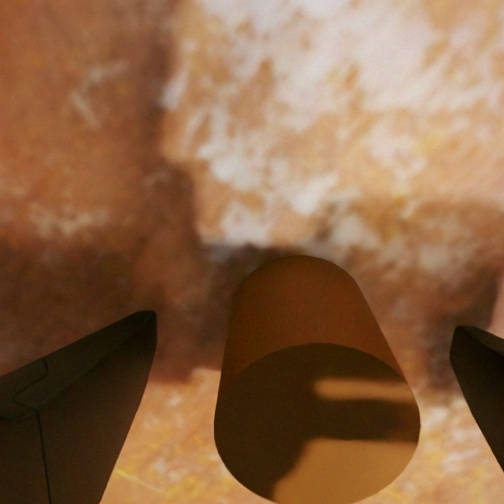

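>>> execute_actions(
  actions=[
    {"rows":[
[-0.594,1.512,0.565,-0.643,0,0,0.75,1.139,1.649,0.720,-0.662,0,0,0.6],
[-0.594,1.512,0.565,-0.643,0,0,0.6,1.139,1.649,0.720,-0.662,0,0,0.45],
[-0.594,1.512,0.565,-0.643,0,0,0.45,1.139,1.649,0.720,-0.662,0,0,0.3],
[-0.594,1.512,0.565,-0.643,0,0,0.3,1.139,1.649,0.720,-0.662,0,0,0.15],
[-0.594,1.512,0.565,-0.643,0,0,0.2,1.139,1.649,0.720,-0.662,0,0,0.0],
[-0.594,1.512,0.565,-0.643,0,0,0.12,1.139,1.649,0.720,-0.662,0,0,-0.1],
[-0.594,1.512,0.565,-0.643,0,0,0.06,1.139,1.649,0.720,-0.662,0,0,-0.18]
],"steps":15},
  ],
)

Scene clock: 25.63 s of 4730.00 s.
left_arm: end_effector_position=(-0.0224, +0.3100, +0.0647) grip_measured=+0.182 end_effector_quat_wxyz=(+0.386, +0.593, +0.388, -0.590) end_effector_velocity=(+0.003, +0.000, +0.001) end_effector_angular_velocity=(-0.007, -0.021, +0.005) | right_arm: end_effector_position=(-0.1522, -0.2510, +0.0668) grip_measured=-0.059 end_effector_quat_wxyz=(+0.308, -0.637, +0.307, +0.637) end_effector_velocity=(-0.000, -0.001, +0.001) end_effector_angular_velocity=(-0.006, +0.004, -0.024)
Joint positions: left_arm=[-0.591  1.504  0.574 -0.646  0.001 -0.006  0.048] | right_arm=[ 1.135  1.636  0.73  -0.665  0.001  0.005  0.036]
Joint velocities: left_arm=[-0.002 -0.007 -0.002 -0.007 -0.022 -0.007  0.   ] | right_arm=[-0.002 -0.002  0.002 -0.007 -0.007  0.022  0.011]
Heat: left arm: hottest shoulder 35 °C (+4.7 °C/min); right arm: hottest elbow 35 °C (+4.7 °C/min).
Steps of this call (steps 1 to 30: the robot went on to your last target; steps 31 to 90: nothing new was sent; then 2.67 s passed at rest; steps 91 to 101: the first 11 steps of this action). Readings (joint positions):
91: left_arm=[-0.591 1.504 0.574 -0.645 0.001 -0.006] | right_arm=[1.135 1.636 0.730 -0.665 0.001 0.005]
92: left_arm=[-0.591 1.504 0.574 -0.645 0.001 -0.006] | right_arm=[1.135 1.636 0.730 -0.665 0.001 0.005]
94: left_arm=[-0.591 1.504 0.574 -0.645 0.001 -0.006] | right_arm=[1.135 1.636 0.730 -0.665 0.001 0.005]
98: left_arm=[-0.591 1.504 0.574 -0.645 0.001 -0.006] | right_arm=[1.135 1.636 0.730 -0.664 0.001 0.005]
101: the state above

>>> execute_actions(
  actions=[
    {"steps":5},
  ],
)

Scene clock: 25.80 s of 4730.00 s.
left_arm: end_effector_position=(-0.0224, +0.3100, +0.0647) grip_measured=+0.182 end_effector_quat_wxyz=(+0.386, +0.593, +0.388, -0.590) end_effector_velocity=(+0.001, +0.002, -0.000) end_effector_angular_velocity=(+0.004, -0.010, +0.005) | right_arm: end_effector_position=(-0.1522, -0.2510, +0.0668) grip_measured=-0.056 end_effector_quat_wxyz=(+0.308, -0.637, +0.307, +0.637) end_effector_velocity=(-0.000, -0.001, +0.000) end_effector_angular_velocity=(+0.001, +0.010, +0.005)
Joint positions: left_arm=[-0.591  1.504  0.574 -0.646  0.001 -0.006  0.048] | right_arm=[ 1.135  1.636  0.73  -0.665  0.001  0.005  0.036]
Joint velocities: left_arm=[-0.002 -0.002 -0.002 -0.007 -0.007 -0.007 -0.   ] | right_arm=[-0.002 -0.007 -0.007  0.007 -0.007 -0.007 -0.   ]
Heat: left arm: hottest shoulder 35 °C (+4.7 °C/min); right arm: hottest elbow 35 °C (+4.7 °C/min).
Kept back: nothing.
Steps of this call (steps 1 to 4: the last 4 steps of your previous action; step 5: the robot went on to your last target). Readings (joint positions):
1: left_arm=[-0.591 1.504 0.574 -0.646 0.001 -0.006] | right_arm=[1.135 1.636 0.730 -0.665 0.001 0.005]
2: left_arm=[-0.591 1.504 0.574 -0.646 0.001 -0.006] | right_arm=[1.135 1.636 0.730 -0.665 0.001 0.005]
4: left_arm=[-0.591 1.504 0.574 -0.646 0.001 -0.006] | right_arm=[1.135 1.636 0.730 -0.665 0.001 0.005]
5: the state above

>>> execute_actions(
  actions=[
    {"rows":[
[-0.594,1.508,0.569,-0.649,0,0,0.08,1.139,1.646,0.724,-0.668,0,0,-0.16],
[-0.594,1.501,0.576,-0.662,0,0,0.08,1.139,1.640,0.731,-0.681,0,0,-0.16],
[-0.594,1.490,0.587,-0.682,0,0,0.08,1.139,1.631,0.743,-0.701,0,0,-0.16],
[-0.594,1.477,0.599,-0.705,0,0,0.08,1.139,1.621,0.756,-0.723,0,0,-0.16],
[-0.594,1.464,0.612,-0.727,0,0,0.08,1.139,1.611,0.769,-0.746,0,0,-0.16],
[-0.594,1.450,0.625,-0.747,0,0,0.08,1.139,1.598,0.783,-0.766,0,0,-0.16],
[-0.594,1.434,0.637,-0.761,0,0,0.08,1.139,1.583,0.794,-0.779,0,0,-0.16],
[-0.594,1.417,0.648,-0.764,0,0,0.08,1.139,1.566,0.803,-0.781,0,0,-0.16],
[-0.594,1.401,0.657,-0.757,0,0,0.08,1.139,1.547,0.808,-0.774,0,0,-0.16],
[-0.594,1.384,0.664,-0.740,0,0,0.08,1.139,1.526,0.810,-0.756,0,0,-0.16],
[-0.592,1.368,0.667,-0.711,0,0,0.08,1.135,1.504,0.808,-0.727,0,0,-0.16],
[-0.587,1.351,0.672,-0.680,0,0,0.08,1.125,1.481,0.806,-0.695,0,0,-0.16],
[-0.579,1.333,0.676,-0.649,0,0,0.08,1.107,1.457,0.804,-0.663,0,0,-0.16],
[-0.567,1.316,0.680,-0.617,0,0,0.08,1.082,1.434,0.802,-0.631,0,0,-0.16],
[-0.552,1.299,0.684,-0.586,0,0,0.08,1.050,1.410,0.799,-0.599,0,0,-0.16]
],"steps":15},
  ],
)

>>> execute_actions(
  actions=[
    {"rows":[
[-0.535,1.281,0.688,-0.555,0,0,0.08,1.015,1.387,0.797,-0.567,0,0,-0.16],
[-0.518,1.264,0.692,-0.523,0,0,0.08,0.980,1.363,0.795,-0.535,0,0,-0.16],
[-0.502,1.247,0.697,-0.492,0,0,0.08,0.944,1.340,0.793,-0.503,0,0,-0.16],
[-0.485,1.229,0.701,-0.461,0,0,0.08,0.908,1.316,0.790,-0.471,0,0,-0.16],
[-0.468,1.212,0.705,-0.430,0,0,0.08,0.873,1.293,0.788,-0.439,0,0,-0.16],
[-0.451,1.195,0.709,-0.398,0,0,0.08,0.837,1.269,0.786,-0.407,0,0,-0.16],
[-0.434,1.178,0.713,-0.367,0,0,0.08,0.802,1.246,0.784,-0.375,0,0,-0.16],
[-0.418,1.160,0.717,-0.336,0,0,0.08,0.767,1.222,0.781,-0.343,0,0,-0.16],
[-0.401,1.143,0.722,-0.305,0,0,0.08,0.731,1.199,0.779,-0.311,0,0,-0.16],
[-0.384,1.126,0.726,-0.273,0,0,0.08,0.696,1.175,0.777,-0.279,0,0,-0.16],
[-0.367,1.108,0.730,-0.242,0,0,0.08,0.660,1.152,0.775,-0.247,0,0,-0.16],
[-0.350,1.091,0.734,-0.211,0,0,0.08,0.625,1.128,0.772,-0.215,0,0,-0.16],
[-0.333,1.074,0.738,-0.179,0,0,0.08,0.589,1.105,0.770,-0.183,0,0,-0.16],
[-0.317,1.056,0.742,-0.148,0,0,0.08,0.553,1.081,0.768,-0.151,0,0,-0.16],
[-0.300,1.039,0.747,-0.117,0,0,0.08,0.518,1.058,0.766,-0.119,0,0,-0.16]
],"steps":15},
  ],
)

>>> execute_actions(
  actions=[
    {"rows":[
[-0.283,1.023,0.750,-0.088,0,0,0.08,0.483,1.036,0.764,-0.090,0,0,-0.16],
[-0.268,1.010,0.753,-0.065,0,0,0.08,0.451,1.018,0.762,-0.066,0,0,-0.16],
[-0.256,1.000,0.756,-0.046,0,0,0.08,0.426,1.005,0.761,-0.047,0,0,-0.16],
[-0.248,0.993,0.758,-0.033,0,0,0.08,0.408,0.995,0.760,-0.034,0,0,-0.16],
[-0.243,0.988,0.759,-0.026,0,0,0.08,0.398,0.989,0.759,-0.026,0,0,-0.16],
[-0.241,0.987,0.759,-0.023,0,0,0.08,0.394,0.987,0.759,-0.023,0,0,-0.16]
],"steps":14},
  ],
  pictures=true,
)

Scene clock: 29.33 s of 4730.00 s.
left_arm: end_effector_position=(-0.0276, +0.2982, +0.0944) grip_measured=+0.182 end_effector_quat_wxyz=(+0.398, +0.574, +0.376, -0.609) end_effector_velocity=(-0.078, -0.177, +0.158) end_effector_angular_velocity=(-0.960, +0.419, +0.005) | right_arm: end_effector_position=(-0.1586, -0.2431, +0.0965) grip_measured=-0.056 end_effector_quat_wxyz=(+0.315, -0.620, +0.299, +0.653) end_effector_velocity=(-0.098, +0.124, +0.174) end_effector_angular_velocity=(+0.798, +0.649, -0.014)
Joint positions: left_arm=[-0.591  1.414  0.639 -0.736  0.001 -0.006  0.048] | right_arm=[ 1.135  1.558  0.791 -0.752  0.001  0.005  0.036]
Joint velocities: left_arm=[-0.002 -0.51   0.252  0.286 -0.007 -0.007 -0.   ] | right_arm=[-0.007 -0.613  0.144  0.271 -0.007  0.007 -0.   ]
Heat: left arm: hottest shoulder 35 °C (+4.1 °C/min); right arm: hottest elbow 35 °C (+4.1 °C/min).
Steps of this call (steps 1 to 15: the robot went on to your last target; steps 16 to 90: nothing new was sent; then 0.17 s passed at rest; steps 91 to 101: the first 11 steps of this action). Readings (joint positions):
91: left_arm=[-0.591 1.504 0.574 -0.646 0.001 -0.006] | right_arm=[1.135 1.636 0.730 -0.665 0.001 0.005]
92: left_arm=[-0.591 1.504 0.574 -0.646 0.001 -0.006] | right_arm=[1.135 1.636 0.730 -0.665 0.001 0.005]
94: left_arm=[-0.591 1.501 0.578 -0.669 0.001 -0.006] | right_arm=[1.135 1.636 0.736 -0.687 0.001 0.005]
98: left_arm=[-0.591 1.461 0.607 -0.735 0.001 -0.006] | right_arm=[1.135 1.610 0.767 -0.752 0.001 0.005]
101: the state above

Scene clock: 29.83 s of 4730.00 s.
left_arm: end_effector_position=(-0.0174, +0.1800, +0.2180) grip_measured=+0.182 end_effector_quat_wxyz=(+0.574, +0.293, +0.234, -0.728) end_effector_velocity=(+0.122, -0.172, +0.339) end_effector_angular_velocity=(-1.474, +0.356, +0.506) | right_arm: end_effector_position=(-0.1002, -0.1121, +0.2315) grip_measured=-0.056 end_effector_quat_wxyz=(+0.558, -0.290, +0.220, +0.745) end_effector_velocity=(+0.314, +0.180, +0.347) end_effector_angular_velocity=(+1.485, +0.428, -1.043)
Joint positions: left_arm=[-0.41   1.158  0.709 -0.319  0.001 -0.006  0.048] | right_arm=[ 0.747  1.216  0.794 -0.324  0.     0.005  0.036]
Joint velocities: left_arm=[ 0.496 -0.515  0.115  0.886 -0.007 -0.007 -0.   ] | right_arm=[-1.043 -0.706 -0.046  0.886  0.007 -0.007 -0.   ]
Heat: left arm: hottest shoulder 35 °C (+4.0 °C/min); right arm: hottest elbow 35 °C (+4.0 °C/min).
Steps of this call (steps 1 to 4: the last 4 steps of your previous action; steps 5 to 15: the first 11 steps of this action). Readings (joint positions):
5: left_arm=[-0.569 1.330 0.667 -0.624 0.001 -0.006] | right_arm=[1.084 1.449 0.796 -0.637 0.000 0.005]
6: left_arm=[-0.556 1.313 0.671 -0.595 0.001 -0.006] | right_arm=[1.057 1.427 0.796 -0.607 0.000 0.005]
8: left_arm=[-0.526 1.279 0.680 -0.535 0.001 -0.006] | right_arm=[0.993 1.381 0.796 -0.546 0.000 0.005]
12: left_arm=[-0.460 1.210 0.696 -0.411 0.001 -0.006] | right_arm=[0.853 1.286 0.796 -0.419 0.000 0.005]
15: the state above

Scene clock: 30.30 s of 4730.00 s.
left_arm: end_effector_position=(+0.0326, +0.1518, +0.3430) grip_measured=+0.182 end_effector_quat_wxyz=(+0.675, +0.097, +0.094, -0.725) end_effector_velocity=(+0.012, -0.001, +0.006) end_effector_angular_velocity=(-0.027, +0.003, +0.050) | right_arm: end_effector_position=(+0.0142, -0.0963, +0.3522) grip_measured=-0.056 end_effector_quat_wxyz=(+0.722, -0.082, +0.090, +0.681) end_effector_velocity=(+0.021, -0.000, -0.005) end_effector_angular_velocity=(+0.027, -0.007, -0.057)
Joint positions: left_arm=[-0.246  0.992  0.753 -0.032  0.    -0.006  0.048] | right_arm=[ 0.404  0.991  0.778 -0.031  0.001  0.005  0.036]
Joint velocities: left_arm=[ 0.027 -0.007 -0.002  0.022 -0.022 -0.007 -0.   ] | right_arm=[-0.066 -0.002 -0.042  0.066 -0.007 -0.007 -0.   ]
Heat: left arm: hottest shoulder 35 °C (+4.0 °C/min); right arm: hottest elbow 35 °C (+4.0 °C/min).
Steps of this call (steps 1 to 4: the last 4 steps of your previous action; steps 5 to 14: the first 10 steps of this action). Readings (joint positions):
5: left_arm=[-0.326 1.072 0.729 -0.163 0.001 -0.006] | right_arm=[0.570 1.099 0.783 -0.165 0.000 0.005]
6: left_arm=[-0.309 1.055 0.733 -0.134 0.001 -0.006] | right_arm=[0.535 1.077 0.782 -0.136 0.000 0.005]
8: left_arm=[-0.279 1.026 0.742 -0.085 0.001 -0.006] | right_arm=[0.473 1.037 0.780 -0.086 0.000 0.005]
12: left_arm=[-0.249 0.994 0.753 -0.037 0.000 -0.006] | right_arm=[0.411 0.994 0.780 -0.037 0.001 0.005]
14: the state above
camera_calibration (this result's frames):
cam_left_wrist: T_world_to_cam=[[-0.995534, 0.0695844, 0.0637981, 0.00298246], [-0.0124705, 0.572942, -0.819501, 0.224979], [-0.0935771, -0.816637, -0.569515, 0.396371], [0, 0, 0, 1]] pos_world=[0.042866, 0.194584, 0.40992]
cam_right_wrist: T_world_to_cam=[[0.999371, -0.00691709, 0.0347913, -0.0131417], [0.0251383, -0.553888, -0.832211, 0.273636], [0.025027, 0.832562, -0.553366, 0.355692], [0, 0, 0, 1]] pos_world=[-0.00264721, -0.144663, 0.425008]

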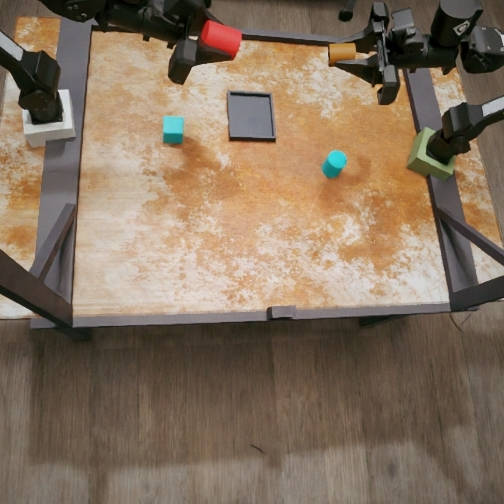

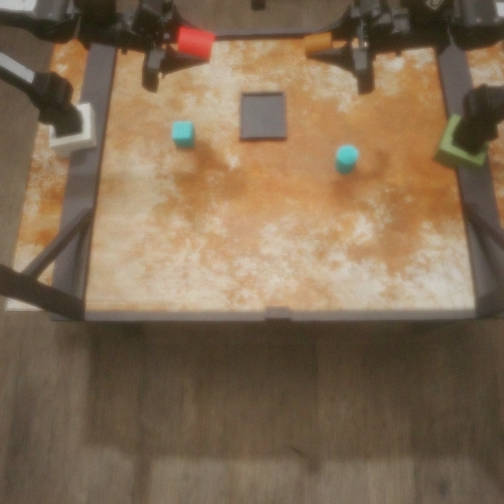

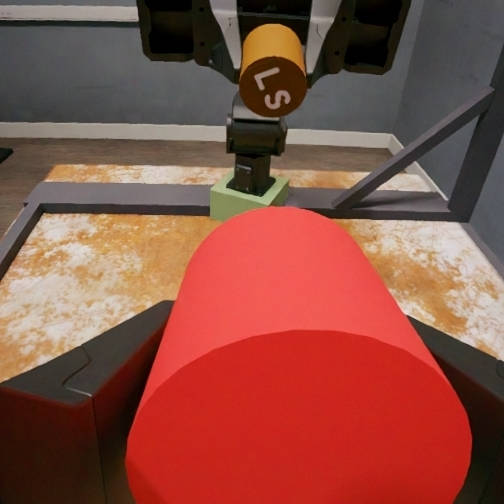

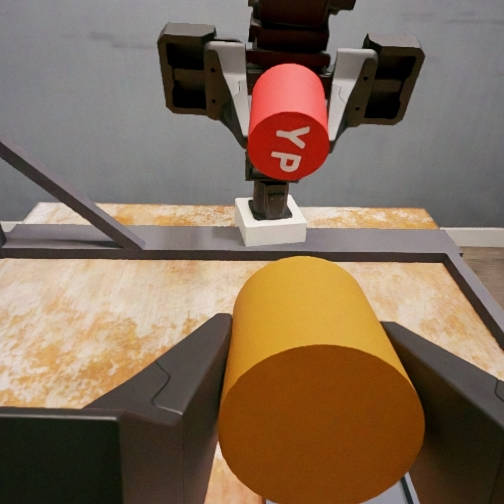

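>>> execute_actions(
  actions=[],
)

Scene clock: 30.80 s of 4730.00 s.
left_arm: end_effector_position=(+0.0333, +0.1514, +0.3444) grip_measured=+0.182 end_effector_quat_wxyz=(+0.676, +0.094, +0.092, -0.725) end_effector_velocity=(+0.000, +0.001, -0.002) end_effector_angular_velocity=(+0.007, -0.009, +0.003) | right_arm: end_effector_position=(+0.0162, -0.0963, +0.3510) grip_measured=-0.056 end_effector_quat_wxyz=(+0.724, -0.082, +0.090, +0.679) end_effector_velocity=(-0.003, -0.001, -0.002) end_effector_angular_velocity=(-0.008, -0.016, +0.024)
Joint positions: left_arm=[-0.244  0.992  0.753 -0.026  0.    -0.006  0.048] | right_arm=[ 0.398  0.991  0.772 -0.025  0.001  0.005  0.036]
Joint velocities: left_arm=[-0.002 -0.002 -0.002 -0.007 -0.007  0.007 -0.   ] | right_arm=[-0.002 -0.002 -0.002 -0.007 -0.022 -0.022 -0.   ]
Heat: left arm: hottest shoulder 35 °C (+3.9 °C/min); right arm: hottest elbow 35 °C (+3.9 °C/min).
Kept back: nothing.
Steps of this call (steps 1 to 4: the last 4 steps of your previous action; steps 5 to 15: the robot went on to your last target). Readings (joint positions):
1: left_arm=[-0.246 0.992 0.753 -0.031 0.000 -0.006] | right_arm=[0.402 0.991 0.776 -0.029 0.001 0.005]
2: left_arm=[-0.245 0.992 0.753 -0.031 0.000 -0.006] | right_arm=[0.401 0.991 0.775 -0.029 0.001 0.005]
4: left_arm=[-0.244 0.992 0.753 -0.027 0.000 -0.006] | right_arm=[0.400 0.991 0.772 -0.027 0.001 0.005]
8: left_arm=[-0.244 0.992 0.753 -0.026 0.000 -0.006] | right_arm=[0.398 0.991 0.772 -0.025 0.001 0.005]
15: the state above
All arms were judged still, so your last target was given up. Only a new action makes them travel on or press farther. Fingers that are still opening or closing keep moving.
camera_calibration (this result's frames):
cam_left_wrist: T_world_to_cam=[[-0.995661, 0.0677183, 0.0638161, 0.00394779], [-0.0141569, 0.567599, -0.823184, 0.228485], [-0.0919665, -0.820516, -0.564177, 0.395563], [0, 0, 0, 1]] pos_world=[0.0435439, 0.194611, 0.411001]
cam_right_wrist: T_world_to_cam=[[0.999313, -0.012662, 0.0348289, -0.0156074], [0.0220078, -0.553389, -0.832632, 0.272823], [0.0298167, 0.832827, -0.55273, 0.354748], [0, 0, 0, 1]] pos_world=[-0.000984953, -0.144664, 0.423785]

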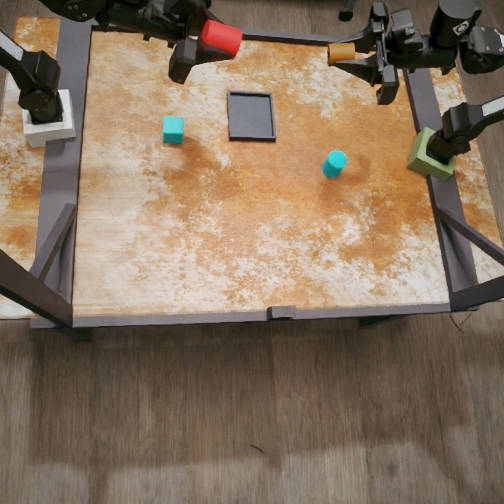

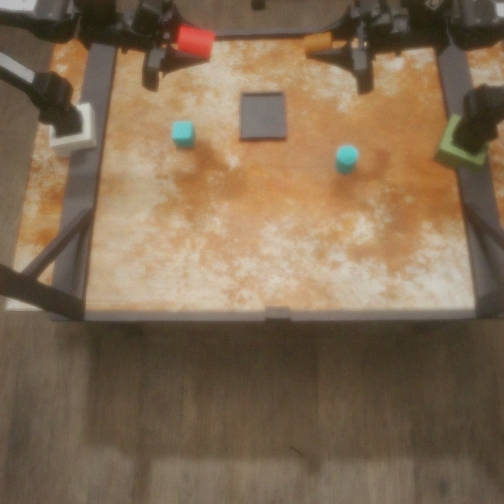

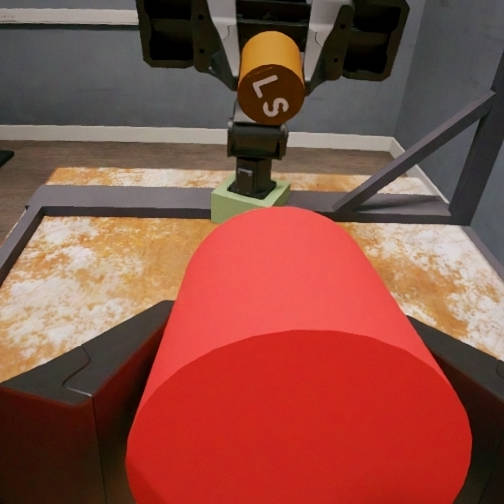

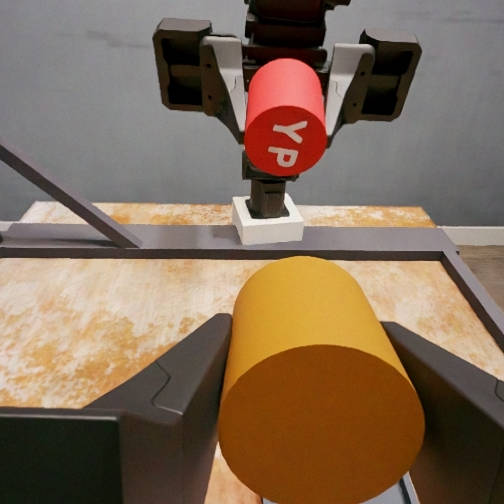

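>>> zoom_image(
  camera="cam_right_wrist",
  region=[235, 90, 345, 190],
)

Region (235, 90, 345, 190) of cam_right_wrist's 504x504 image, scaled by 4.582, with more detail than that image has; it fills the top 458 rows of this view, and the rest is white.

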